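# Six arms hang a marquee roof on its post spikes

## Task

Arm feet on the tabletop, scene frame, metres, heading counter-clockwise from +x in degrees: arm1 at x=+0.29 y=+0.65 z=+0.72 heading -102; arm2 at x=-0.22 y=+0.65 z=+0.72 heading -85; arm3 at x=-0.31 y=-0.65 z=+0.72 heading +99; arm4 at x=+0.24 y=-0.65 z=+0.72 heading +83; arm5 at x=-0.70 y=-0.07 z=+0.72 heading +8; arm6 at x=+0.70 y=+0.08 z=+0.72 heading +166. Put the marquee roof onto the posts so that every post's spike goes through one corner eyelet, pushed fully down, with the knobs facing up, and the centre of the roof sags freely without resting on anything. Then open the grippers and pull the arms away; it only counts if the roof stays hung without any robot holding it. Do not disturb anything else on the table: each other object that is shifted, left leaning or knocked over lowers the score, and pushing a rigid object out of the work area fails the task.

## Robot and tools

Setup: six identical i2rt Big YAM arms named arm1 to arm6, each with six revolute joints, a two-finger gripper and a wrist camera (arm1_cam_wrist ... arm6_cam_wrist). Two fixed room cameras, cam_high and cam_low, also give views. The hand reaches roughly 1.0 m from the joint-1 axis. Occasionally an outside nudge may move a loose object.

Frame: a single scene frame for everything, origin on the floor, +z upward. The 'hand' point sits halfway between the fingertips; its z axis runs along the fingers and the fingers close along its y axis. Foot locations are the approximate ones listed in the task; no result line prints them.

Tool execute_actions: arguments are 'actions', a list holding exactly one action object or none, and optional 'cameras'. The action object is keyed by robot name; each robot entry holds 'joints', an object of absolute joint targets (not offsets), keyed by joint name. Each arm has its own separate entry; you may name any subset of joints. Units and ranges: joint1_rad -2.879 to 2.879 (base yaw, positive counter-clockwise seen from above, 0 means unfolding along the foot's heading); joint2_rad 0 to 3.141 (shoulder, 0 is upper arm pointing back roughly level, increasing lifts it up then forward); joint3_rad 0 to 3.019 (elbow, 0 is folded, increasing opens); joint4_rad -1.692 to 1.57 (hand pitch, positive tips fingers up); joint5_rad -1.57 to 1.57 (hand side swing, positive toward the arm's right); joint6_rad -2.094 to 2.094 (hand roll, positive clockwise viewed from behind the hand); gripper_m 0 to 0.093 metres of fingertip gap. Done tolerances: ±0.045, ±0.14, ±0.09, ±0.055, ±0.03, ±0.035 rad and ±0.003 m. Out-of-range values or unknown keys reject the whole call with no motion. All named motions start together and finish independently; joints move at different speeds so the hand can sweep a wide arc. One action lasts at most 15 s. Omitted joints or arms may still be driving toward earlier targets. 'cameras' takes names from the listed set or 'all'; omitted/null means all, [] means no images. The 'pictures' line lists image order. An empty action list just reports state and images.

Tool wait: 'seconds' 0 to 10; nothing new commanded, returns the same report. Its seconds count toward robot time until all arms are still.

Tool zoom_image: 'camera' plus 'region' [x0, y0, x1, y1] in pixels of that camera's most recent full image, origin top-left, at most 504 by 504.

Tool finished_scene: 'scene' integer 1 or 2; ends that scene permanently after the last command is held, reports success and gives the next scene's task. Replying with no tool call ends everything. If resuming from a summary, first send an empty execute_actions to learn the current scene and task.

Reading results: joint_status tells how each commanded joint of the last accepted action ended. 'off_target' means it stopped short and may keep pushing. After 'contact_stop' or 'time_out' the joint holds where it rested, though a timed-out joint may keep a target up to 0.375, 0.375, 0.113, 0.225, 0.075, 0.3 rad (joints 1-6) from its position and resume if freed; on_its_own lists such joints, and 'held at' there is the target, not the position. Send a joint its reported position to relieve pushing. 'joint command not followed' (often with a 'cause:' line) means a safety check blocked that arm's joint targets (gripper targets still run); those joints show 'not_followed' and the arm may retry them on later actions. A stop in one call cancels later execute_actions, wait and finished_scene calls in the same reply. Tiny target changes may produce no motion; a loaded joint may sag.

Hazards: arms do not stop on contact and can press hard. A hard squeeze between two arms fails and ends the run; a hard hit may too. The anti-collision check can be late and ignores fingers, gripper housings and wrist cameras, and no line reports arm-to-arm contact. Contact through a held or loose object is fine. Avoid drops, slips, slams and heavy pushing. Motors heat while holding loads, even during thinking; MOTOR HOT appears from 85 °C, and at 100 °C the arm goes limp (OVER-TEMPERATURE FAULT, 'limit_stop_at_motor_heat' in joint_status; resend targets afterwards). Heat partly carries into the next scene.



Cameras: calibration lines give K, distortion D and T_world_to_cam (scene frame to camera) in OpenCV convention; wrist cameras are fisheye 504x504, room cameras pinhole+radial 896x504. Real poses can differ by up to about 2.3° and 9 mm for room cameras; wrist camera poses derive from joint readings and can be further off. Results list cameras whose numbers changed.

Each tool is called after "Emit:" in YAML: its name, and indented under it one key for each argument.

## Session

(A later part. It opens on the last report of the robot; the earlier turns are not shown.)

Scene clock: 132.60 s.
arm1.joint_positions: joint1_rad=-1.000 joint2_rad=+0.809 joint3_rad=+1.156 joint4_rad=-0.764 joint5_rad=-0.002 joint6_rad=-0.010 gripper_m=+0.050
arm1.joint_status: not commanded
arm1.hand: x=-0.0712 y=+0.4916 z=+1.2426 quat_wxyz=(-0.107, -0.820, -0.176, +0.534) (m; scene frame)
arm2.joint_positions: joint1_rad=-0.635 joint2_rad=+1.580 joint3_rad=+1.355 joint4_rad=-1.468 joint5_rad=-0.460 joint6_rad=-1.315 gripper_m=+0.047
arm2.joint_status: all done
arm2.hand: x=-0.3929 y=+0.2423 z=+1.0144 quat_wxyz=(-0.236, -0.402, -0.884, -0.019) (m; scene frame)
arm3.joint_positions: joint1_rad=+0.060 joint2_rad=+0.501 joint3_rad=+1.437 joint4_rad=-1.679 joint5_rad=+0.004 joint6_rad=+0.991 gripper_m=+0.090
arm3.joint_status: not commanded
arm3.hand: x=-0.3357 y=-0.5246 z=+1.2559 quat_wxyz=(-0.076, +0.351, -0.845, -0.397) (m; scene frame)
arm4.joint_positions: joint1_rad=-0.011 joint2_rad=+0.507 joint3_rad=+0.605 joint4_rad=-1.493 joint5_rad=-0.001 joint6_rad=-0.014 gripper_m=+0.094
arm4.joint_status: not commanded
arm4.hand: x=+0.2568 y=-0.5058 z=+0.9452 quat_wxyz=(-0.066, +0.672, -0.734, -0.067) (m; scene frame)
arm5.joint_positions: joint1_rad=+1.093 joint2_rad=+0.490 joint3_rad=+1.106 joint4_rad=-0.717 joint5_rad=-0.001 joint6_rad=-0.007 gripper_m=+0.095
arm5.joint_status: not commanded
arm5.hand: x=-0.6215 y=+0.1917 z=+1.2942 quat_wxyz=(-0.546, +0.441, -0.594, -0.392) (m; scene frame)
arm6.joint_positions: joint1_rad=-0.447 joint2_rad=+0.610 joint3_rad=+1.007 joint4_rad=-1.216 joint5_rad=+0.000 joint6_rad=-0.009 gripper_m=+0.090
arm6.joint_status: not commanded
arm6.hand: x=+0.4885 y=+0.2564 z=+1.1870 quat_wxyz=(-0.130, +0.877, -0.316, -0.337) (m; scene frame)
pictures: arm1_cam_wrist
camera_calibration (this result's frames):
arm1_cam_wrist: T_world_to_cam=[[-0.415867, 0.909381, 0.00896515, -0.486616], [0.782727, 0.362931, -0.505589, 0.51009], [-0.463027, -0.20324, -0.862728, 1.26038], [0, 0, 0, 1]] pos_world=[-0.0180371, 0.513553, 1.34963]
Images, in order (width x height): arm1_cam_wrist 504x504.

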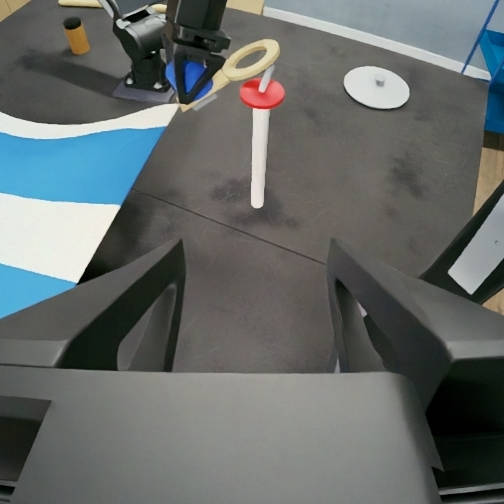

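Emit:
execute_actions:
  actions:
    - {"arm2":{"joints":{"joint1_rad":-0.84,"joint5_rad":-0.63,"joint2_rad":1.53,"joint3_rad":1.45}}}
  cameras: ["arm1_cam_wrist","cam_low"]

Emit:
zoom_image:
  camera: "arm1_cam_wrist"
  region: [150,0,450,250]

Emit:
zoom_image:
  camera: "cam_low"
  region: [400,100,560,220]

Scene clock: 133.90 s.
arm1.joint_positions: joint1_rad=-1.000 joint2_rad=+0.809 joint3_rad=+1.156 joint4_rad=-0.764 joint5_rad=-0.002 joint6_rad=-0.010 gripper_m=+0.050
arm1.joint_status: not commanded
arm1.hand: x=-0.0712 y=+0.4916 z=+1.2426 quat_wxyz=(-0.107, -0.820, -0.176, +0.534) (m; scene frame)
arm2.joint_positions: joint1_rad=-0.806 joint2_rad=+1.541 joint3_rad=+1.380 joint4_rad=-1.468 joint5_rad=-0.649 joint6_rad=-1.315 gripper_m=+0.047
arm2.joint_status: all done
arm2.hand: x=-0.4432 y=+0.2554 z=+1.0563 quat_wxyz=(-0.318, -0.460, -0.827, +0.053) (m; scene frame)
arm3.joint_positions: joint1_rad=+0.060 joint2_rad=+0.501 joint3_rad=+1.437 joint4_rad=-1.679 joint5_rad=+0.004 joint6_rad=+0.991 gripper_m=+0.090
arm3.joint_status: not commanded
arm3.hand: x=-0.3357 y=-0.5246 z=+1.2559 quat_wxyz=(-0.076, +0.351, -0.845, -0.397) (m; scene frame)
arm4.joint_positions: joint1_rad=-0.011 joint2_rad=+0.507 joint3_rad=+0.605 joint4_rad=-1.493 joint5_rad=-0.001 joint6_rad=-0.014 gripper_m=+0.094
arm4.joint_status: not commanded
arm4.hand: x=+0.2568 y=-0.5058 z=+0.9452 quat_wxyz=(-0.066, +0.672, -0.734, -0.067) (m; scene frame)
arm5.joint_positions: joint1_rad=+1.093 joint2_rad=+0.490 joint3_rad=+1.106 joint4_rad=-0.717 joint5_rad=-0.001 joint6_rad=-0.007 gripper_m=+0.095
arm5.joint_status: not commanded
arm5.hand: x=-0.6215 y=+0.1917 z=+1.2942 quat_wxyz=(-0.546, +0.441, -0.594, -0.392) (m; scene frame)
arm6.joint_positions: joint1_rad=-0.447 joint2_rad=+0.610 joint3_rad=+1.007 joint4_rad=-1.216 joint5_rad=+0.000 joint6_rad=-0.009 gripper_m=+0.090
arm6.joint_status: not commanded
arm6.hand: x=+0.4885 y=+0.2564 z=+1.1870 quat_wxyz=(-0.130, +0.877, -0.316, -0.337) (m; scene frame)
pictures: arm1_cam_wrist, cam_low
camera_calibration (this result's frames):
arm1_cam_wrist: T_world_to_cam=[[-0.415867, 0.909381, 0.00896515, -0.486616], [0.782727, 0.362931, -0.505589, 0.51009], [-0.463027, -0.20324, -0.862728, 1.26038], [0, 0, 0, 1]] pos_world=[-0.0180371, 0.513553, 1.34963]
Images, in order (width x height): arm1_cam_wrist 504x504, cam_low 896x504.

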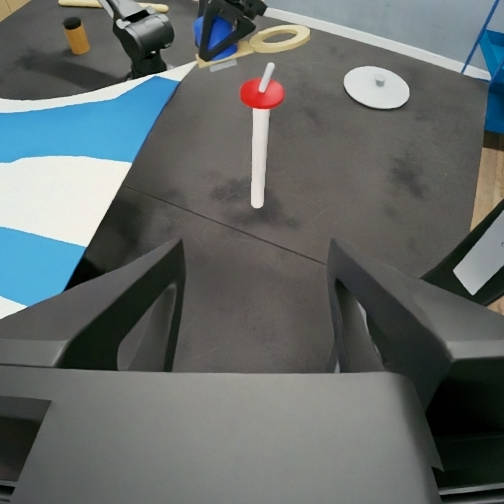

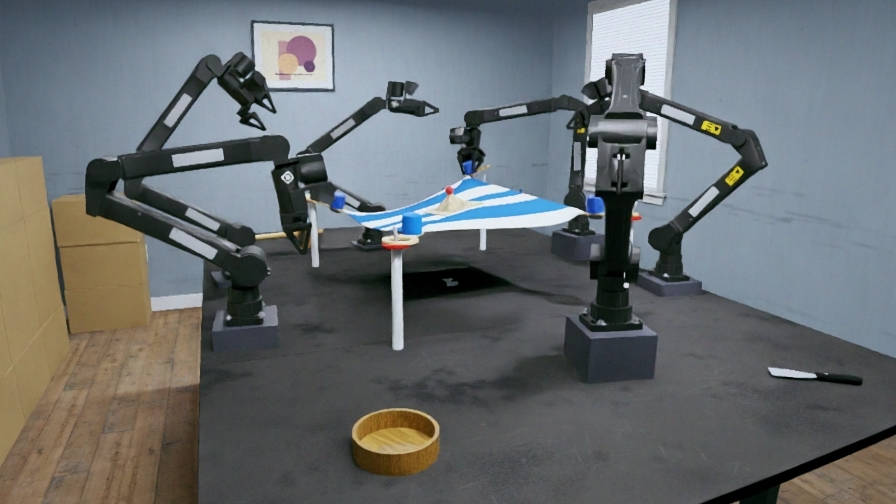

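Region (150, 0, 450, 250) of arm1_cam_wrist's 504x504 image, scaled by 1.680, with more detail than that image has.

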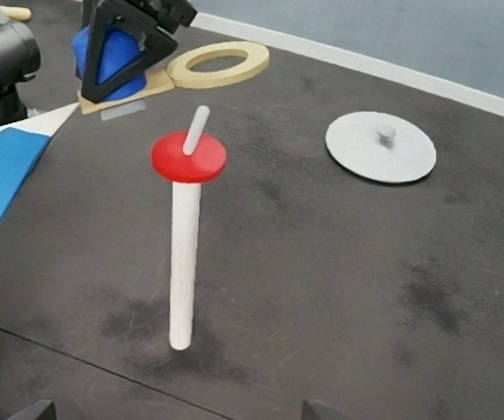

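Region (400, 100, 560, 220) of cam_low's 896x504 image, scaled by 3.150, with more detail than that image has; it fills the top 378 rows of this view, and the rest is white.

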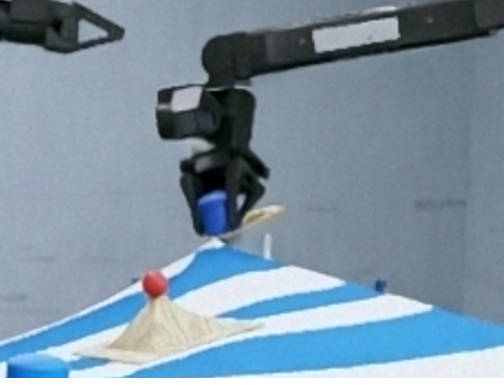

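Flat now and roughly centred; lowering via j3 drifts north slightly, fine.

Emit:
execute_actions:
  actions:
    - {"arm2":{"joints":{"joint3_rad":1.34,"joint4_rad":-1.45}}}
  cameras: ["arm1_cam_wrist","cam_low"]

Emit:
zoom_image:
  camera: "arm1_cam_wrist"
  region: [150,0,450,250]

Emit:
zoom_image:
  camera: "cam_low"
  region: [400,100,560,220]

Scene clock: 135.00 s.
arm1.joint_positions: joint1_rad=-1.000 joint2_rad=+0.809 joint3_rad=+1.156 joint4_rad=-0.764 joint5_rad=-0.002 joint6_rad=-0.010 gripper_m=+0.050
arm1.joint_status: not commanded
arm1.hand: x=-0.0712 y=+0.4916 z=+1.2426 quat_wxyz=(-0.107, -0.820, -0.176, +0.534) (m; scene frame)
arm2.joint_positions: joint1_rad=-0.806 joint2_rad=+1.538 joint3_rad=+1.320 joint4_rad=-1.468 joint5_rad=-0.650 joint6_rad=-1.315 gripper_m=+0.047
arm2.joint_status: all done
arm2.hand: x=-0.4315 y=+0.2678 z=+1.0358 quat_wxyz=(-0.325, -0.467, -0.822, +0.027) (m; scene frame)
arm3.joint_positions: joint1_rad=+0.060 joint2_rad=+0.501 joint3_rad=+1.437 joint4_rad=-1.679 joint5_rad=+0.004 joint6_rad=+0.991 gripper_m=+0.090
arm3.joint_status: not commanded
arm3.hand: x=-0.3357 y=-0.5246 z=+1.2559 quat_wxyz=(-0.076, +0.351, -0.845, -0.397) (m; scene frame)
arm4.joint_positions: joint1_rad=-0.011 joint2_rad=+0.507 joint3_rad=+0.605 joint4_rad=-1.493 joint5_rad=-0.001 joint6_rad=-0.014 gripper_m=+0.094
arm4.joint_status: not commanded
arm4.hand: x=+0.2568 y=-0.5058 z=+0.9452 quat_wxyz=(-0.066, +0.672, -0.734, -0.067) (m; scene frame)
arm5.joint_positions: joint1_rad=+1.093 joint2_rad=+0.490 joint3_rad=+1.106 joint4_rad=-0.717 joint5_rad=-0.001 joint6_rad=-0.007 gripper_m=+0.095
arm5.joint_status: not commanded
arm5.hand: x=-0.6215 y=+0.1917 z=+1.2942 quat_wxyz=(-0.546, +0.441, -0.594, -0.392) (m; scene frame)
arm6.joint_positions: joint1_rad=-0.447 joint2_rad=+0.610 joint3_rad=+1.007 joint4_rad=-1.216 joint5_rad=+0.000 joint6_rad=-0.009 gripper_m=+0.090
arm6.joint_status: not commanded
arm6.hand: x=+0.4885 y=+0.2564 z=+1.1870 quat_wxyz=(-0.130, +0.877, -0.316, -0.337) (m; scene frame)
pictures: arm1_cam_wrist, cam_low
camera_calibration (this result's frames):
arm1_cam_wrist: T_world_to_cam=[[-0.415867, 0.909381, 0.00896515, -0.486616], [0.782727, 0.362931, -0.505589, 0.51009], [-0.463027, -0.20324, -0.862728, 1.26038], [0, 0, 0, 1]] pos_world=[-0.0180371, 0.513553, 1.34963]
Images, in order (width x height): arm1_cam_wrist 504x504, cam_low 896x504.

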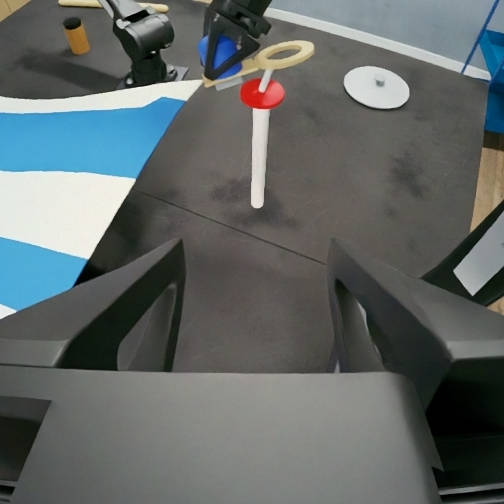

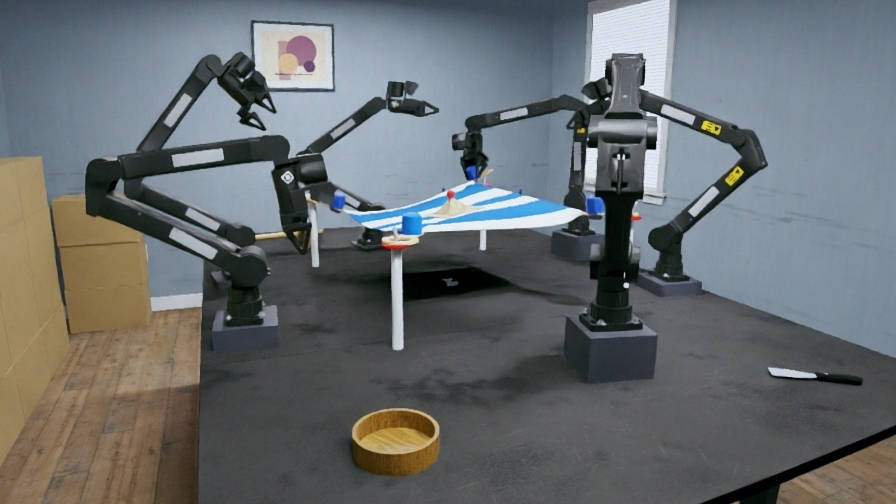

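Region (150, 0, 450, 250) of arm1_cam_wrist's 504x504 image, scaled by 1.680, with more detail than that image has.

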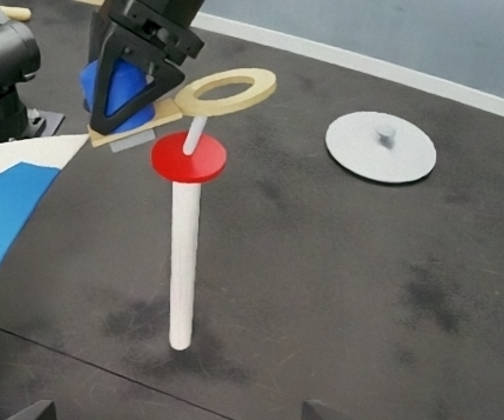

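Region (400, 100, 560, 220) of cam_low's 896x504 image, scaled by 3.150, with more detail than that image has; it fills the top 378 rows of this view, and the rest is white.

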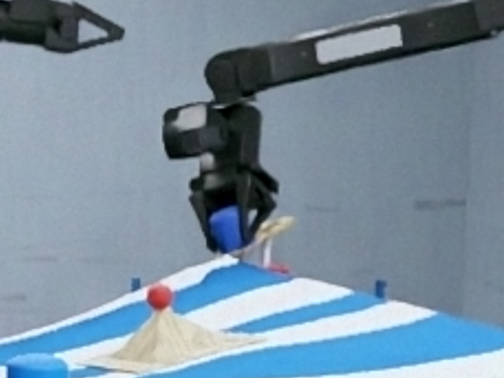

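Emit:
execute_actions:
  actions:
    - {"arm2":{"joints":{"joint1_rad":-0.78,"joint2_rad":1.56,"joint3_rad":1.43}}}
  cameras: ["arm1_cam_wrist","cam_low"]

Emit:
zoom_image:
  camera: "arm1_cam_wrist"
  region: [150,0,450,250]

Emit:
zoom_image:
  camera: "cam_low"
  region: [400,100,560,220]

Scene clock: 136.07 s.
arm1.joint_positions: joint1_rad=-1.000 joint2_rad=+0.809 joint3_rad=+1.156 joint4_rad=-0.764 joint5_rad=-0.002 joint6_rad=-0.010 gripper_m=+0.050
arm1.joint_status: not commanded
arm1.hand: x=-0.0712 y=+0.4916 z=+1.2426 quat_wxyz=(-0.107, -0.820, -0.176, +0.534) (m; scene frame)
arm2.joint_positions: joint1_rad=-0.753 joint2_rad=+1.559 joint3_rad=+1.360 joint4_rad=-1.468 joint5_rad=-0.645 joint6_rad=-1.315 gripper_m=+0.047
arm2.joint_status: all done
arm2.hand: x=-0.4202 y=+0.2475 z=+1.0410 quat_wxyz=(-0.321, -0.443, -0.836, +0.027) (m; scene frame)
arm3.joint_positions: joint1_rad=+0.060 joint2_rad=+0.501 joint3_rad=+1.437 joint4_rad=-1.679 joint5_rad=+0.004 joint6_rad=+0.991 gripper_m=+0.090
arm3.joint_status: not commanded
arm3.hand: x=-0.3357 y=-0.5246 z=+1.2559 quat_wxyz=(-0.076, +0.351, -0.845, -0.397) (m; scene frame)
arm4.joint_positions: joint1_rad=-0.011 joint2_rad=+0.507 joint3_rad=+0.605 joint4_rad=-1.493 joint5_rad=-0.001 joint6_rad=-0.014 gripper_m=+0.094
arm4.joint_status: not commanded
arm4.hand: x=+0.2568 y=-0.5058 z=+0.9452 quat_wxyz=(-0.066, +0.672, -0.734, -0.067) (m; scene frame)
arm5.joint_positions: joint1_rad=+1.093 joint2_rad=+0.490 joint3_rad=+1.106 joint4_rad=-0.717 joint5_rad=-0.001 joint6_rad=-0.007 gripper_m=+0.095
arm5.joint_status: not commanded
arm5.hand: x=-0.6215 y=+0.1917 z=+1.2942 quat_wxyz=(-0.546, +0.441, -0.594, -0.392) (m; scene frame)
arm6.joint_positions: joint1_rad=-0.447 joint2_rad=+0.610 joint3_rad=+1.007 joint4_rad=-1.216 joint5_rad=+0.000 joint6_rad=-0.009 gripper_m=+0.090
arm6.joint_status: not commanded
arm6.hand: x=+0.4885 y=+0.2564 z=+1.1870 quat_wxyz=(-0.130, +0.877, -0.316, -0.337) (m; scene frame)
pictures: arm1_cam_wrist, cam_low
camera_calibration (this result's frames):
arm1_cam_wrist: T_world_to_cam=[[-0.415867, 0.909381, 0.00896515, -0.486616], [0.782727, 0.362931, -0.505589, 0.51009], [-0.463027, -0.20324, -0.862728, 1.26038], [0, 0, 0, 1]] pos_world=[-0.0180371, 0.513553, 1.34963]
Images, in order (width x height): arm1_cam_wrist 504x504, cam_low 896x504.

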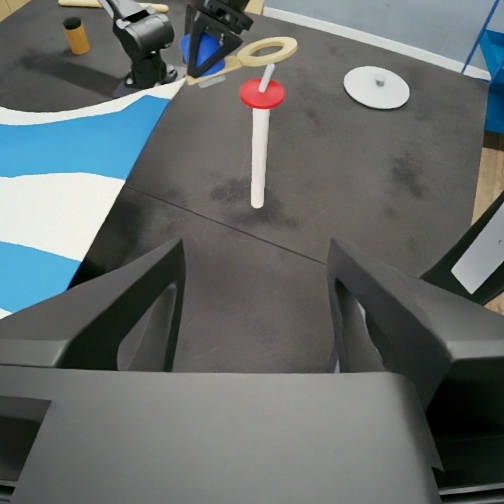

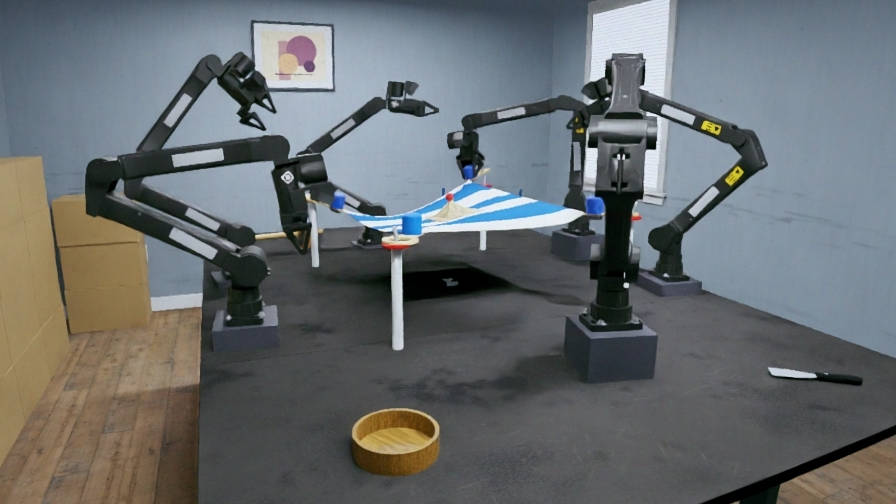

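Region (150, 0, 450, 250) of arm1_cam_wrist's 504x504 image, scaled by 1.680, with more detail than that image has.

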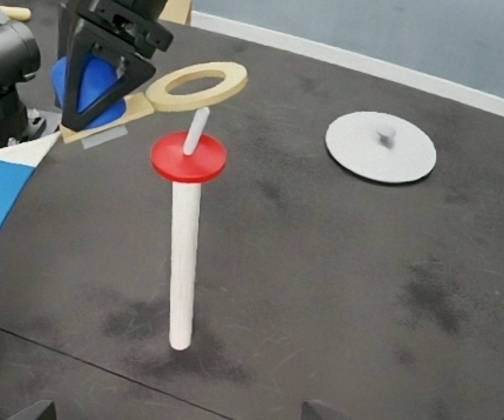

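Region (400, 100, 560, 220) of cam_low's 896x504 image, scaled by 3.150, with more detail than that image has; it fills the top 378 rows of this view, and the rest is white.

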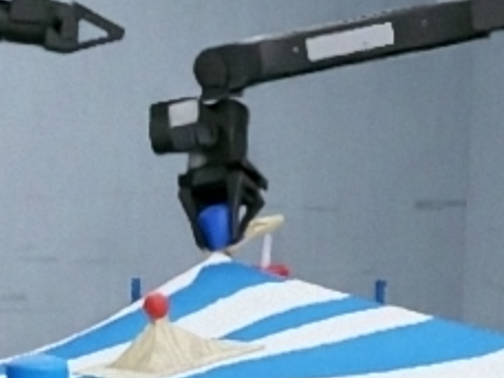

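Centred in both. Lower mainly with j2 to avoid northward drift.

Emit:
execute_actions:
  actions:
    - {"arm2":{"joints":{"joint2_rad":1.6,"joint3_rad":1.36,"joint4_rad":-1.42}}}
  cameras: ["arm1_cam_wrist","cam_low"]

Emit:
zoom_image:
  camera: "arm1_cam_wrist"
  region: [150,0,450,250]

Emit:
zoom_image:
  camera: "cam_low"
  region: [400,100,560,220]

Scene clock: 137.13 s.
arm1.joint_positions: joint1_rad=-1.000 joint2_rad=+0.809 joint3_rad=+1.156 joint4_rad=-0.764 joint5_rad=-0.002 joint6_rad=-0.010 gripper_m=+0.050
arm1.joint_status: not commanded
arm1.hand: x=-0.0712 y=+0.4916 z=+1.2426 quat_wxyz=(-0.107, -0.820, -0.176, +0.534) (m; scene frame)
arm2.joint_positions: joint1_rad=-0.753 joint2_rad=+1.596 joint3_rad=+1.348 joint4_rad=-1.449 joint5_rad=-0.645 joint6_rad=-1.312 gripper_m=+0.047
arm2.joint_status: all done
arm2.hand: x=-0.4225 y=+0.2445 z=+1.0209 quat_wxyz=(-0.324, -0.449, -0.833, +0.013) (m; scene frame)
arm3.joint_positions: joint1_rad=+0.060 joint2_rad=+0.501 joint3_rad=+1.437 joint4_rad=-1.679 joint5_rad=+0.004 joint6_rad=+0.991 gripper_m=+0.090
arm3.joint_status: not commanded
arm3.hand: x=-0.3357 y=-0.5246 z=+1.2559 quat_wxyz=(-0.076, +0.351, -0.845, -0.397) (m; scene frame)
arm4.joint_positions: joint1_rad=-0.011 joint2_rad=+0.507 joint3_rad=+0.605 joint4_rad=-1.493 joint5_rad=-0.001 joint6_rad=-0.014 gripper_m=+0.094
arm4.joint_status: not commanded
arm4.hand: x=+0.2568 y=-0.5058 z=+0.9452 quat_wxyz=(-0.066, +0.672, -0.734, -0.067) (m; scene frame)
arm5.joint_positions: joint1_rad=+1.093 joint2_rad=+0.490 joint3_rad=+1.106 joint4_rad=-0.717 joint5_rad=-0.001 joint6_rad=-0.007 gripper_m=+0.095
arm5.joint_status: not commanded
arm5.hand: x=-0.6215 y=+0.1917 z=+1.2942 quat_wxyz=(-0.546, +0.441, -0.594, -0.392) (m; scene frame)
arm6.joint_positions: joint1_rad=-0.447 joint2_rad=+0.610 joint3_rad=+1.007 joint4_rad=-1.216 joint5_rad=+0.000 joint6_rad=-0.009 gripper_m=+0.090
arm6.joint_status: not commanded
arm6.hand: x=+0.4885 y=+0.2564 z=+1.1870 quat_wxyz=(-0.130, +0.877, -0.316, -0.337) (m; scene frame)
pictures: arm1_cam_wrist, cam_low
camera_calibration (this result's frames):
arm1_cam_wrist: T_world_to_cam=[[-0.415867, 0.909381, 0.00896515, -0.486616], [0.782727, 0.362931, -0.505589, 0.51009], [-0.463027, -0.20324, -0.862728, 1.26038], [0, 0, 0, 1]] pos_world=[-0.0180371, 0.513553, 1.34963]
Images, in order (width x height): arm1_cam_wrist 504x504, cam_low 896x504.

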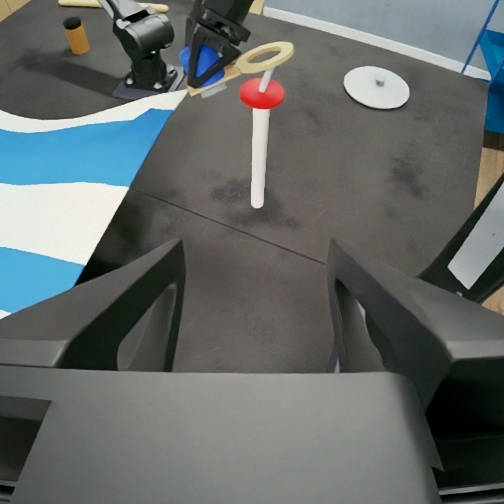

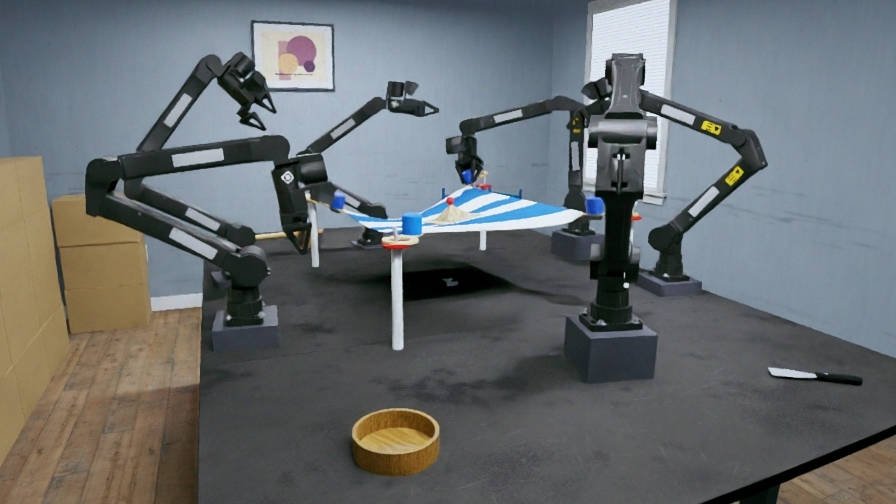

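Region (150, 0, 450, 250) of arm1_cam_wrist's 504x504 image, scaled by 1.680, with more detail than that image has.

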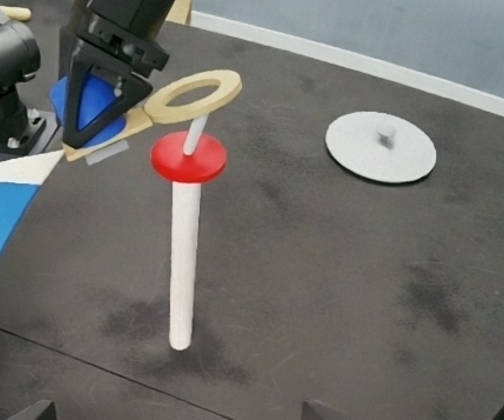

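Region (400, 100, 560, 220) of cam_low's 896x504 image, scaled by 3.150, with more detail than that image has; it fills the top 378 rows of this view, and the rest is white.

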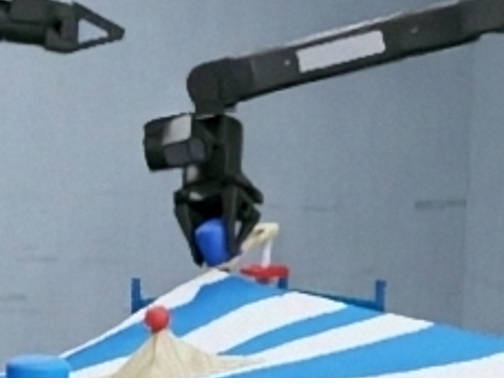

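Emit:
execute_actions:
  actions:
    - {"arm2":{"joints":{"joint2_rad":1.54,"joint3_rad":1.38}}}
  cameras: []

Emit:
execute_actions:
  actions:
    - {"arm2":{"joints":{"joint1_rad":-0.68,"joint6_rad":-1.15}}}
  cameras: ["arm1_cam_wrist","cam_low"]

Emit:
zoom_image:
  camera: "arm1_cam_wrist"
  region: [150,0,450,250]

Emit:
zoom_image:
  camera: "cam_low"
  region: [400,100,560,220]

Scene clock: 138.27 s.
arm1.joint_positions: joint1_rad=-1.000 joint2_rad=+0.809 joint3_rad=+1.156 joint4_rad=-0.764 joint5_rad=-0.002 joint6_rad=-0.010 gripper_m=+0.050
arm1.joint_status: not commanded
arm1.hand: x=-0.0712 y=+0.4916 z=+1.2426 quat_wxyz=(-0.107, -0.820, -0.176, +0.534) (m; scene frame)
arm2.joint_positions: joint1_rad=-0.753 joint2_rad=+1.550 joint3_rad=+1.348 joint4_rad=-1.449 joint5_rad=-0.645 joint6_rad=-1.312 gripper_m=+0.047
arm2.joint_status: all done
arm2.hand: x=-0.4201 y=+0.2476 z=+1.0401 quat_wxyz=(-0.319, -0.443, -0.837, +0.034) (m; scene frame)
arm3.joint_positions: joint1_rad=+0.060 joint2_rad=+0.501 joint3_rad=+1.437 joint4_rad=-1.679 joint5_rad=+0.004 joint6_rad=+0.991 gripper_m=+0.090
arm3.joint_status: not commanded
arm3.hand: x=-0.3357 y=-0.5246 z=+1.2559 quat_wxyz=(-0.076, +0.351, -0.845, -0.397) (m; scene frame)
arm4.joint_positions: joint1_rad=-0.011 joint2_rad=+0.507 joint3_rad=+0.605 joint4_rad=-1.493 joint5_rad=-0.001 joint6_rad=-0.014 gripper_m=+0.094
arm4.joint_status: not commanded
arm4.hand: x=+0.2568 y=-0.5058 z=+0.9452 quat_wxyz=(-0.066, +0.672, -0.734, -0.067) (m; scene frame)
arm5.joint_positions: joint1_rad=+1.093 joint2_rad=+0.490 joint3_rad=+1.106 joint4_rad=-0.717 joint5_rad=-0.001 joint6_rad=-0.007 gripper_m=+0.095
arm5.joint_status: not commanded
arm5.hand: x=-0.6215 y=+0.1917 z=+1.2942 quat_wxyz=(-0.546, +0.441, -0.594, -0.392) (m; scene frame)
arm6.joint_positions: joint1_rad=-0.447 joint2_rad=+0.610 joint3_rad=+1.007 joint4_rad=-1.216 joint5_rad=+0.000 joint6_rad=-0.009 gripper_m=+0.090
arm6.joint_status: not commanded
arm6.hand: x=+0.4885 y=+0.2564 z=+1.1870 quat_wxyz=(-0.130, +0.877, -0.316, -0.337) (m; scene frame)
pictures: none
No camera images: the call's "cameras" was empty. Leave "cameras" out to get every camera's image.

Scene clock: 139.37 s.
arm1.joint_positions: joint1_rad=-1.000 joint2_rad=+0.809 joint3_rad=+1.156 joint4_rad=-0.764 joint5_rad=-0.002 joint6_rad=-0.010 gripper_m=+0.050
arm1.joint_status: not commanded
arm1.hand: x=-0.0712 y=+0.4916 z=+1.2426 quat_wxyz=(-0.107, -0.820, -0.176, +0.534) (m; scene frame)
arm2.joint_positions: joint1_rad=-0.662 joint2_rad=+1.550 joint3_rad=+1.348 joint4_rad=-1.439 joint5_rad=-0.636 joint6_rad=-1.170 gripper_m=+0.047
arm2.joint_status: all done
arm2.hand: x=-0.3842 y=+0.2300 z=+1.0392 quat_wxyz=(-0.316, -0.463, -0.828, +0.001) (m; scene frame)
arm3.joint_positions: joint1_rad=+0.060 joint2_rad=+0.501 joint3_rad=+1.437 joint4_rad=-1.679 joint5_rad=+0.004 joint6_rad=+0.991 gripper_m=+0.090
arm3.joint_status: not commanded
arm3.hand: x=-0.3357 y=-0.5246 z=+1.2559 quat_wxyz=(-0.076, +0.351, -0.845, -0.397) (m; scene frame)
arm4.joint_positions: joint1_rad=-0.011 joint2_rad=+0.507 joint3_rad=+0.605 joint4_rad=-1.493 joint5_rad=-0.001 joint6_rad=-0.014 gripper_m=+0.094
arm4.joint_status: not commanded
arm4.hand: x=+0.2568 y=-0.5058 z=+0.9452 quat_wxyz=(-0.066, +0.672, -0.734, -0.067) (m; scene frame)
arm5.joint_positions: joint1_rad=+1.093 joint2_rad=+0.490 joint3_rad=+1.106 joint4_rad=-0.717 joint5_rad=-0.001 joint6_rad=-0.007 gripper_m=+0.095
arm5.joint_status: not commanded
arm5.hand: x=-0.6215 y=+0.1917 z=+1.2942 quat_wxyz=(-0.546, +0.441, -0.594, -0.392) (m; scene frame)
arm6.joint_positions: joint1_rad=-0.447 joint2_rad=+0.610 joint3_rad=+1.007 joint4_rad=-1.216 joint5_rad=+0.000 joint6_rad=-0.009 gripper_m=+0.090
arm6.joint_status: not commanded
arm6.hand: x=+0.4885 y=+0.2564 z=+1.1870 quat_wxyz=(-0.130, +0.877, -0.316, -0.337) (m; scene frame)
pictures: arm1_cam_wrist, cam_low
camera_calibration (this result's frames):
arm1_cam_wrist: T_world_to_cam=[[-0.415867, 0.909381, 0.00896515, -0.486616], [0.782727, 0.362931, -0.505589, 0.51009], [-0.463027, -0.20324, -0.862728, 1.26038], [0, 0, 0, 1]] pos_world=[-0.0180371, 0.513553, 1.34963]
Images, in order (width x height): arm1_cam_wrist 504x504, cam_low 896x504.

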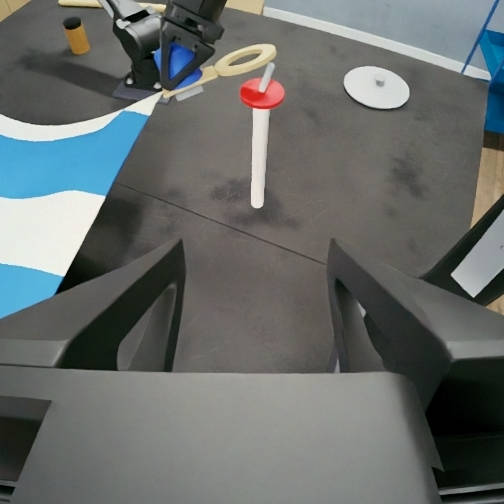

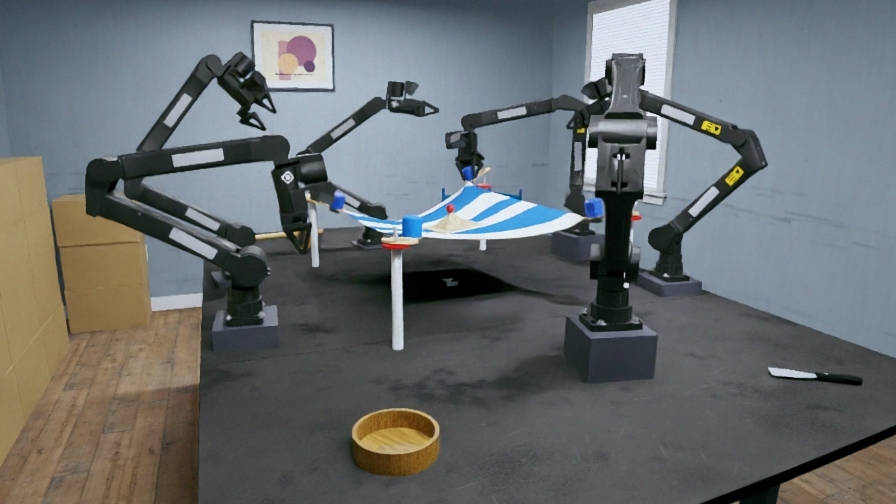

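Region (150, 0, 450, 250) of arm1_cam_wrist's 504x504 image, scaled by 1.680, with more detail than that image has.

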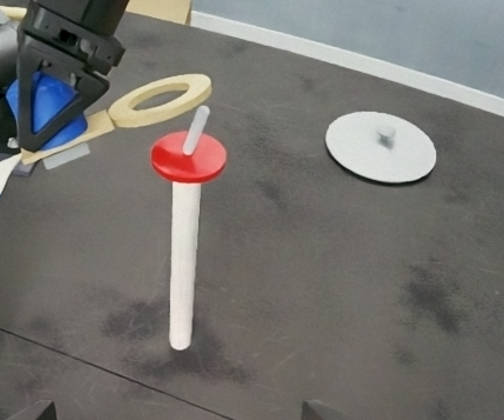

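Region (400, 100, 560, 220) of cam_low's 896x504 image, scaled by 3.150, with more detail than that image has; it fills the top 378 rows of this view, and the rest is white.

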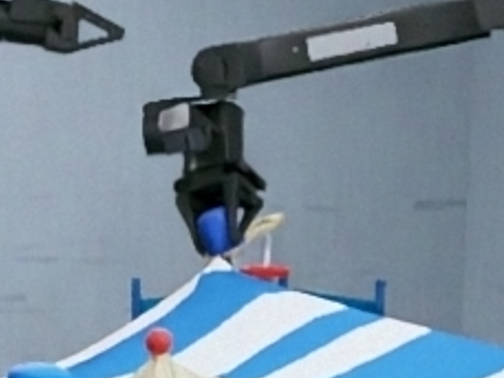

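Emit:
execute_actions:
  actions:
    - {"arm2":{"joints":{"joint2_rad":1.48,"joint3_rad":1.33,"joint1_rad":-0.72}}}
  cameras: ["arm1_cam_wrist","cam_low"]

Emit:
zoom_image:
  camera: "arm1_cam_wrist"
  region: [150,0,450,250]

Emit:
zoom_image:
  camera: "cam_low"
  region: [400,100,560,220]

Scene clock: 140.47 s.
arm1.joint_positions: joint1_rad=-1.000 joint2_rad=+0.809 joint3_rad=+1.156 joint4_rad=-0.764 joint5_rad=-0.002 joint6_rad=-0.010 gripper_m=+0.050
arm1.joint_status: not commanded
arm1.hand: x=-0.0712 y=+0.4916 z=+1.2426 quat_wxyz=(-0.107, -0.820, -0.176, +0.534) (m; scene frame)
arm2.joint_positions: joint1_rad=-0.696 joint2_rad=+1.489 joint3_rad=+1.319 joint4_rad=-1.436 joint5_rad=-0.636 joint6_rad=-1.170 gripper_m=+0.047
arm2.joint_status: all done
arm2.hand: x=-0.3908 y=+0.2470 z=+1.0534 quat_wxyz=(-0.315, -0.473, -0.823, +0.022) (m; scene frame)
arm3.joint_positions: joint1_rad=+0.060 joint2_rad=+0.501 joint3_rad=+1.437 joint4_rad=-1.679 joint5_rad=+0.004 joint6_rad=+0.991 gripper_m=+0.090
arm3.joint_status: not commanded
arm3.hand: x=-0.3357 y=-0.5246 z=+1.2559 quat_wxyz=(-0.076, +0.351, -0.845, -0.397) (m; scene frame)
arm4.joint_positions: joint1_rad=-0.011 joint2_rad=+0.507 joint3_rad=+0.605 joint4_rad=-1.493 joint5_rad=-0.001 joint6_rad=-0.014 gripper_m=+0.094
arm4.joint_status: not commanded
arm4.hand: x=+0.2568 y=-0.5058 z=+0.9452 quat_wxyz=(-0.066, +0.672, -0.734, -0.067) (m; scene frame)
arm5.joint_positions: joint1_rad=+1.093 joint2_rad=+0.490 joint3_rad=+1.106 joint4_rad=-0.717 joint5_rad=-0.001 joint6_rad=-0.007 gripper_m=+0.095
arm5.joint_status: not commanded
arm5.hand: x=-0.6215 y=+0.1917 z=+1.2942 quat_wxyz=(-0.546, +0.441, -0.594, -0.392) (m; scene frame)
arm6.joint_positions: joint1_rad=-0.447 joint2_rad=+0.610 joint3_rad=+1.007 joint4_rad=-1.216 joint5_rad=+0.000 joint6_rad=-0.009 gripper_m=+0.090
arm6.joint_status: not commanded
arm6.hand: x=+0.4885 y=+0.2564 z=+1.1870 quat_wxyz=(-0.130, +0.877, -0.316, -0.337) (m; scene frame)
pictures: arm1_cam_wrist, cam_low
camera_calibration (this result's frames):
arm1_cam_wrist: T_world_to_cam=[[-0.415867, 0.909381, 0.00896515, -0.486616], [0.782727, 0.362931, -0.505589, 0.51009], [-0.463027, -0.20324, -0.862728, 1.26038], [0, 0, 0, 1]] pos_world=[-0.0180371, 0.513553, 1.34963]
Images, in order (width x height): arm1_cam_wrist 504x504, cam_low 896x504.

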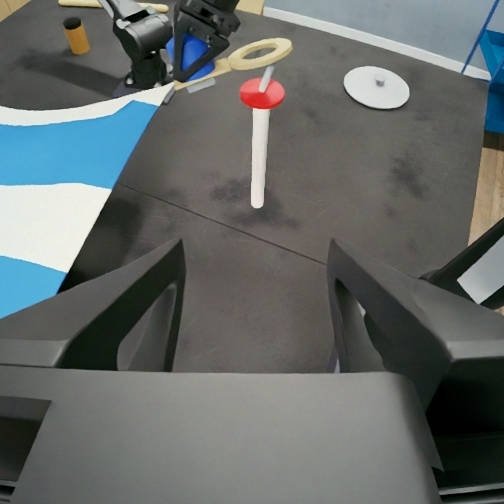

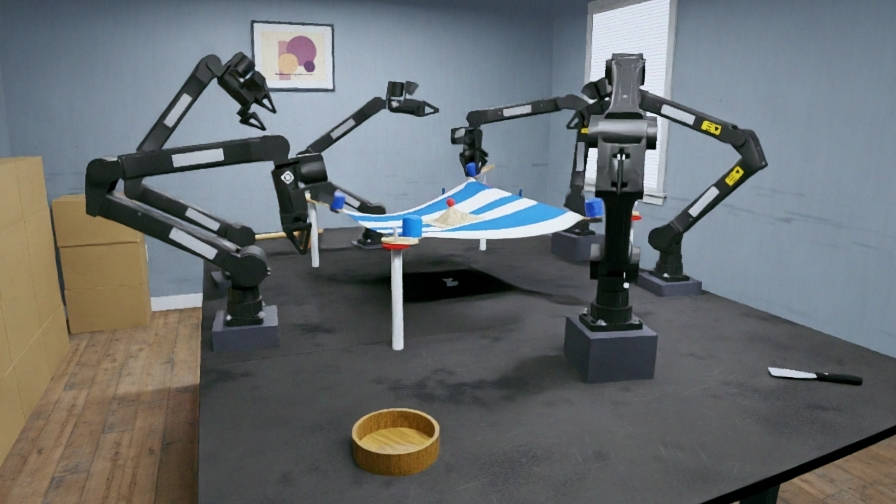

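Region (150, 0, 450, 250) of arm1_cam_wrist's 504x504 image, scaled by 1.680, with more detail than that image has.

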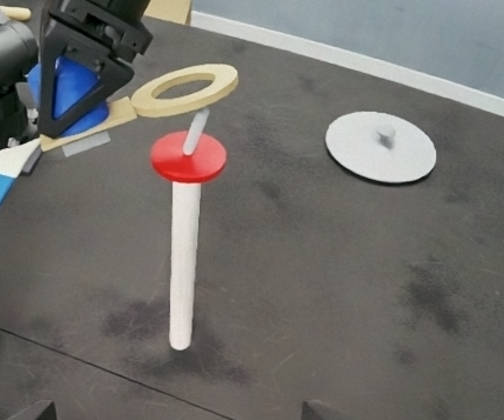

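Region (400, 100, 560, 220) of cam_low's 896x504 image, scaled by 3.150, with more detail than that image has; it fills the top 378 rows of this view, and the rest is white.

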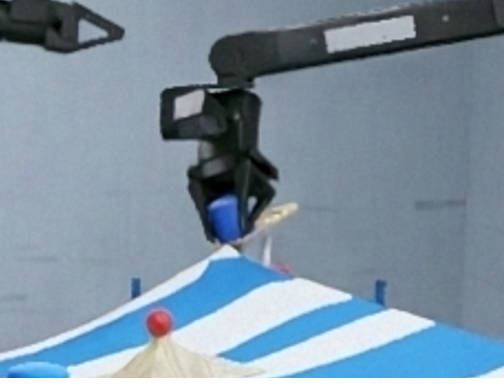

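Try lowering with j2.

Emit:
execute_actions:
  actions:
    - {"arm2":{"joints":{"joint2_rad":1.55,"joint4_rad":-1.4}}}
  cameras: ["arm1_cam_wrist","cam_low"]

Emit:
zoom_image:
  camera: "arm1_cam_wrist"
  region: [150,0,450,250]

Emit:
zoom_image:
  camera: "cam_low"
  region: [400,100,560,220]

Scene clock: 141.50 s.
arm1.joint_positions: joint1_rad=-1.000 joint2_rad=+0.809 joint3_rad=+1.156 joint4_rad=-0.764 joint5_rad=-0.002 joint6_rad=-0.010 gripper_m=+0.050
arm1.joint_status: not commanded
arm1.hand: x=-0.0712 y=+0.4916 z=+1.2426 quat_wxyz=(-0.107, -0.820, -0.176, +0.534) (m; scene frame)
arm2.joint_positions: joint1_rad=-0.696 joint2_rad=+1.559 joint3_rad=+1.317 joint4_rad=-1.420 joint5_rad=-0.636 joint6_rad=-1.170 gripper_m=+0.047
arm2.joint_status: all done
arm2.hand: x=-0.3962 y=+0.2393 z=+1.0244 quat_wxyz=(-0.317, -0.480, -0.818, -0.004) (m; scene frame)
arm3.joint_positions: joint1_rad=+0.060 joint2_rad=+0.501 joint3_rad=+1.437 joint4_rad=-1.679 joint5_rad=+0.004 joint6_rad=+0.991 gripper_m=+0.090
arm3.joint_status: not commanded
arm3.hand: x=-0.3357 y=-0.5246 z=+1.2559 quat_wxyz=(-0.076, +0.351, -0.845, -0.397) (m; scene frame)
arm4.joint_positions: joint1_rad=-0.011 joint2_rad=+0.507 joint3_rad=+0.605 joint4_rad=-1.493 joint5_rad=-0.001 joint6_rad=-0.014 gripper_m=+0.094
arm4.joint_status: not commanded
arm4.hand: x=+0.2568 y=-0.5058 z=+0.9452 quat_wxyz=(-0.066, +0.672, -0.734, -0.067) (m; scene frame)
arm5.joint_positions: joint1_rad=+1.093 joint2_rad=+0.490 joint3_rad=+1.106 joint4_rad=-0.717 joint5_rad=-0.001 joint6_rad=-0.007 gripper_m=+0.095
arm5.joint_status: not commanded
arm5.hand: x=-0.6215 y=+0.1917 z=+1.2942 quat_wxyz=(-0.546, +0.441, -0.594, -0.392) (m; scene frame)
arm6.joint_positions: joint1_rad=-0.447 joint2_rad=+0.610 joint3_rad=+1.007 joint4_rad=-1.216 joint5_rad=+0.000 joint6_rad=-0.009 gripper_m=+0.090
arm6.joint_status: not commanded
arm6.hand: x=+0.4885 y=+0.2564 z=+1.1870 quat_wxyz=(-0.130, +0.877, -0.316, -0.337) (m; scene frame)
pictures: arm1_cam_wrist, cam_low
camera_calibration (this result's frames):
arm1_cam_wrist: T_world_to_cam=[[-0.415867, 0.909381, 0.00896515, -0.486616], [0.782727, 0.362931, -0.505589, 0.51009], [-0.463027, -0.20324, -0.862728, 1.26038], [0, 0, 0, 1]] pos_world=[-0.0180371, 0.513553, 1.34963]
Images, in order (width x height): arm1_cam_wrist 504x504, cam_low 896x504.

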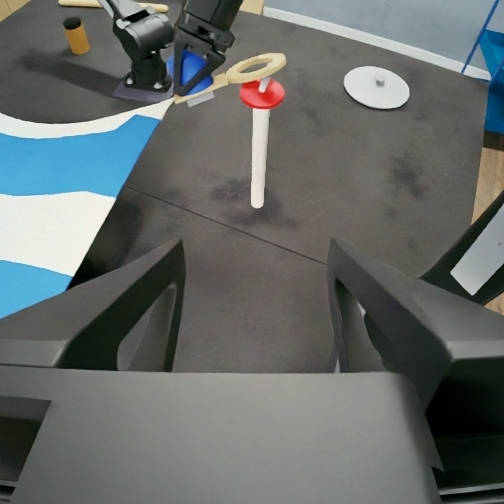

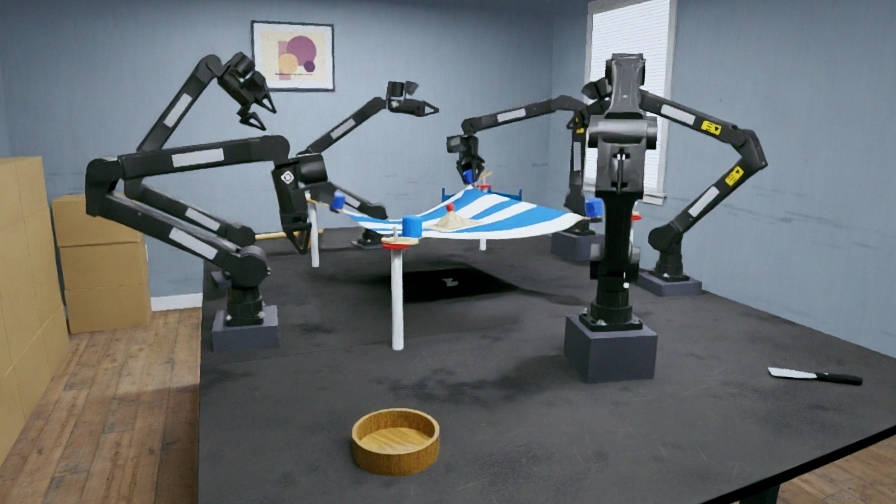

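Region (150, 0, 450, 250) of arm1_cam_wrist's 504x504 image, scaled by 1.680, with more detail than that image has.

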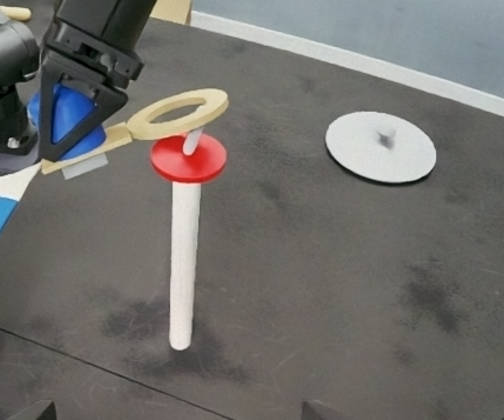

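Region (400, 100, 560, 220) of cam_low's 896x504 image, scaled by 3.150, with more detail than that image has; it fills the top 378 rows of this view, and the rest is white.

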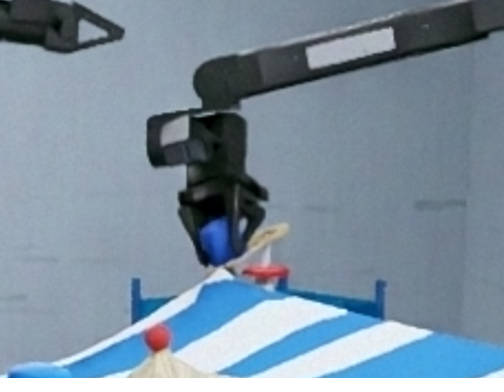

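Emit:
execute_actions:
  actions:
    - {"arm2":{"joints":{"joint2_rad":1.58,"joint3_rad":1.27,"joint4_rad":-1.36}}}
  cameras: ["arm1_cam_wrist","cam_low"]

Emit:
zoom_image:
  camera: "arm1_cam_wrist"
  region: [150,0,450,250]

Emit:
zoom_image:
  camera: "cam_low"
  region: [400,100,560,220]

Scene clock: 142.47 s.
arm1.joint_positions: joint1_rad=-1.000 joint2_rad=+0.809 joint3_rad=+1.156 joint4_rad=-0.764 joint5_rad=-0.002 joint6_rad=-0.010 gripper_m=+0.050
arm1.joint_status: not commanded
arm1.hand: x=-0.0712 y=+0.4916 z=+1.2426 quat_wxyz=(-0.107, -0.820, -0.176, +0.534) (m; scene frame)
arm2.joint_positions: joint1_rad=-0.698 joint2_rad=+1.574 joint3_rad=+1.261 joint4_rad=-1.383 joint5_rad=-0.636 joint6_rad=-1.168 gripper_m=+0.047
arm2.joint_status: all done
arm2.hand: x=-0.3915 y=+0.2465 z=+0.9976 quat_wxyz=(-0.319, -0.485, -0.814, -0.020) (m; scene frame)
arm3.joint_positions: joint1_rad=+0.060 joint2_rad=+0.501 joint3_rad=+1.437 joint4_rad=-1.679 joint5_rad=+0.004 joint6_rad=+0.991 gripper_m=+0.090
arm3.joint_status: not commanded
arm3.hand: x=-0.3357 y=-0.5246 z=+1.2559 quat_wxyz=(-0.076, +0.351, -0.845, -0.397) (m; scene frame)
arm4.joint_positions: joint1_rad=-0.011 joint2_rad=+0.507 joint3_rad=+0.605 joint4_rad=-1.493 joint5_rad=-0.001 joint6_rad=-0.014 gripper_m=+0.094
arm4.joint_status: not commanded
arm4.hand: x=+0.2568 y=-0.5058 z=+0.9452 quat_wxyz=(-0.066, +0.672, -0.734, -0.067) (m; scene frame)
arm5.joint_positions: joint1_rad=+1.093 joint2_rad=+0.490 joint3_rad=+1.106 joint4_rad=-0.717 joint5_rad=-0.001 joint6_rad=-0.007 gripper_m=+0.095
arm5.joint_status: not commanded
arm5.hand: x=-0.6215 y=+0.1917 z=+1.2942 quat_wxyz=(-0.546, +0.441, -0.594, -0.392) (m; scene frame)
arm6.joint_positions: joint1_rad=-0.447 joint2_rad=+0.610 joint3_rad=+1.007 joint4_rad=-1.216 joint5_rad=+0.000 joint6_rad=-0.009 gripper_m=+0.090
arm6.joint_status: not commanded
arm6.hand: x=+0.4885 y=+0.2564 z=+1.1870 quat_wxyz=(-0.130, +0.877, -0.316, -0.337) (m; scene frame)
pictures: arm1_cam_wrist, cam_low
camera_calibration (this result's frames):
arm1_cam_wrist: T_world_to_cam=[[-0.415867, 0.909381, 0.00896515, -0.486616], [0.782727, 0.362931, -0.505589, 0.51009], [-0.463027, -0.20324, -0.862728, 1.26038], [0, 0, 0, 1]] pos_world=[-0.0180371, 0.513553, 1.34963]
Images, in order (width x height): arm1_cam_wrist 504x504, cam_low 896x504.

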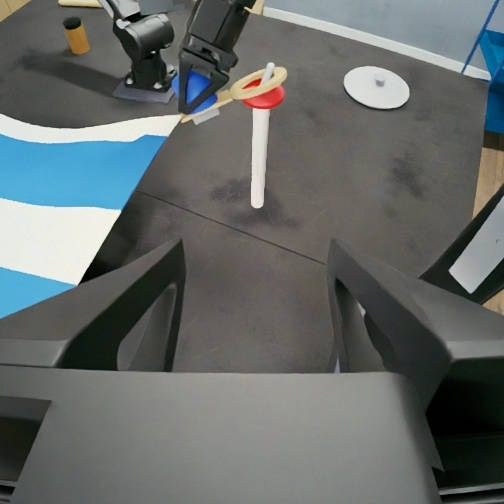

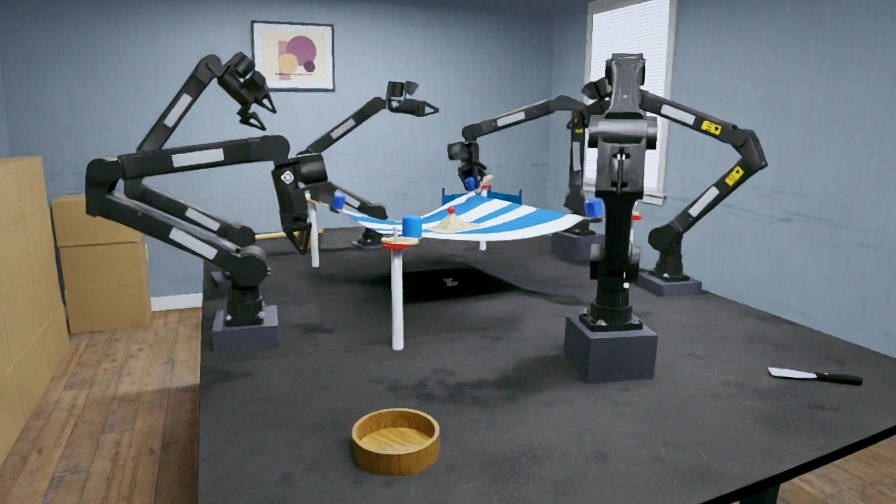

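Region (150, 0, 450, 250) of arm1_cam_wrist's 504x504 image, scaled by 1.680, with more detail than that image has.

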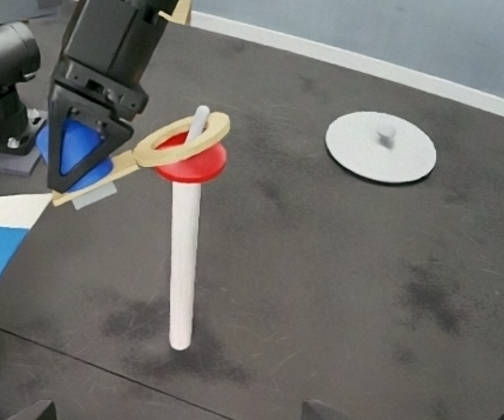

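Region (400, 100, 560, 220) of cam_low's 896x504 image, scaled by 3.150, with more detail than that image has; it fills the top 378 rows of this view, and the rest is white.

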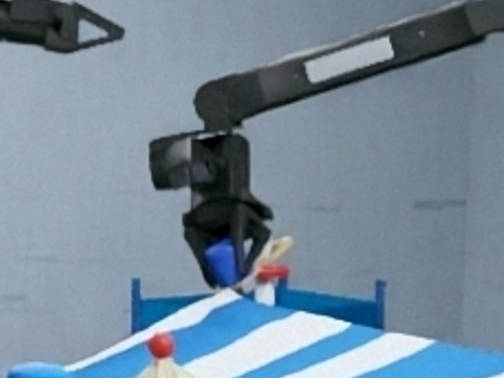

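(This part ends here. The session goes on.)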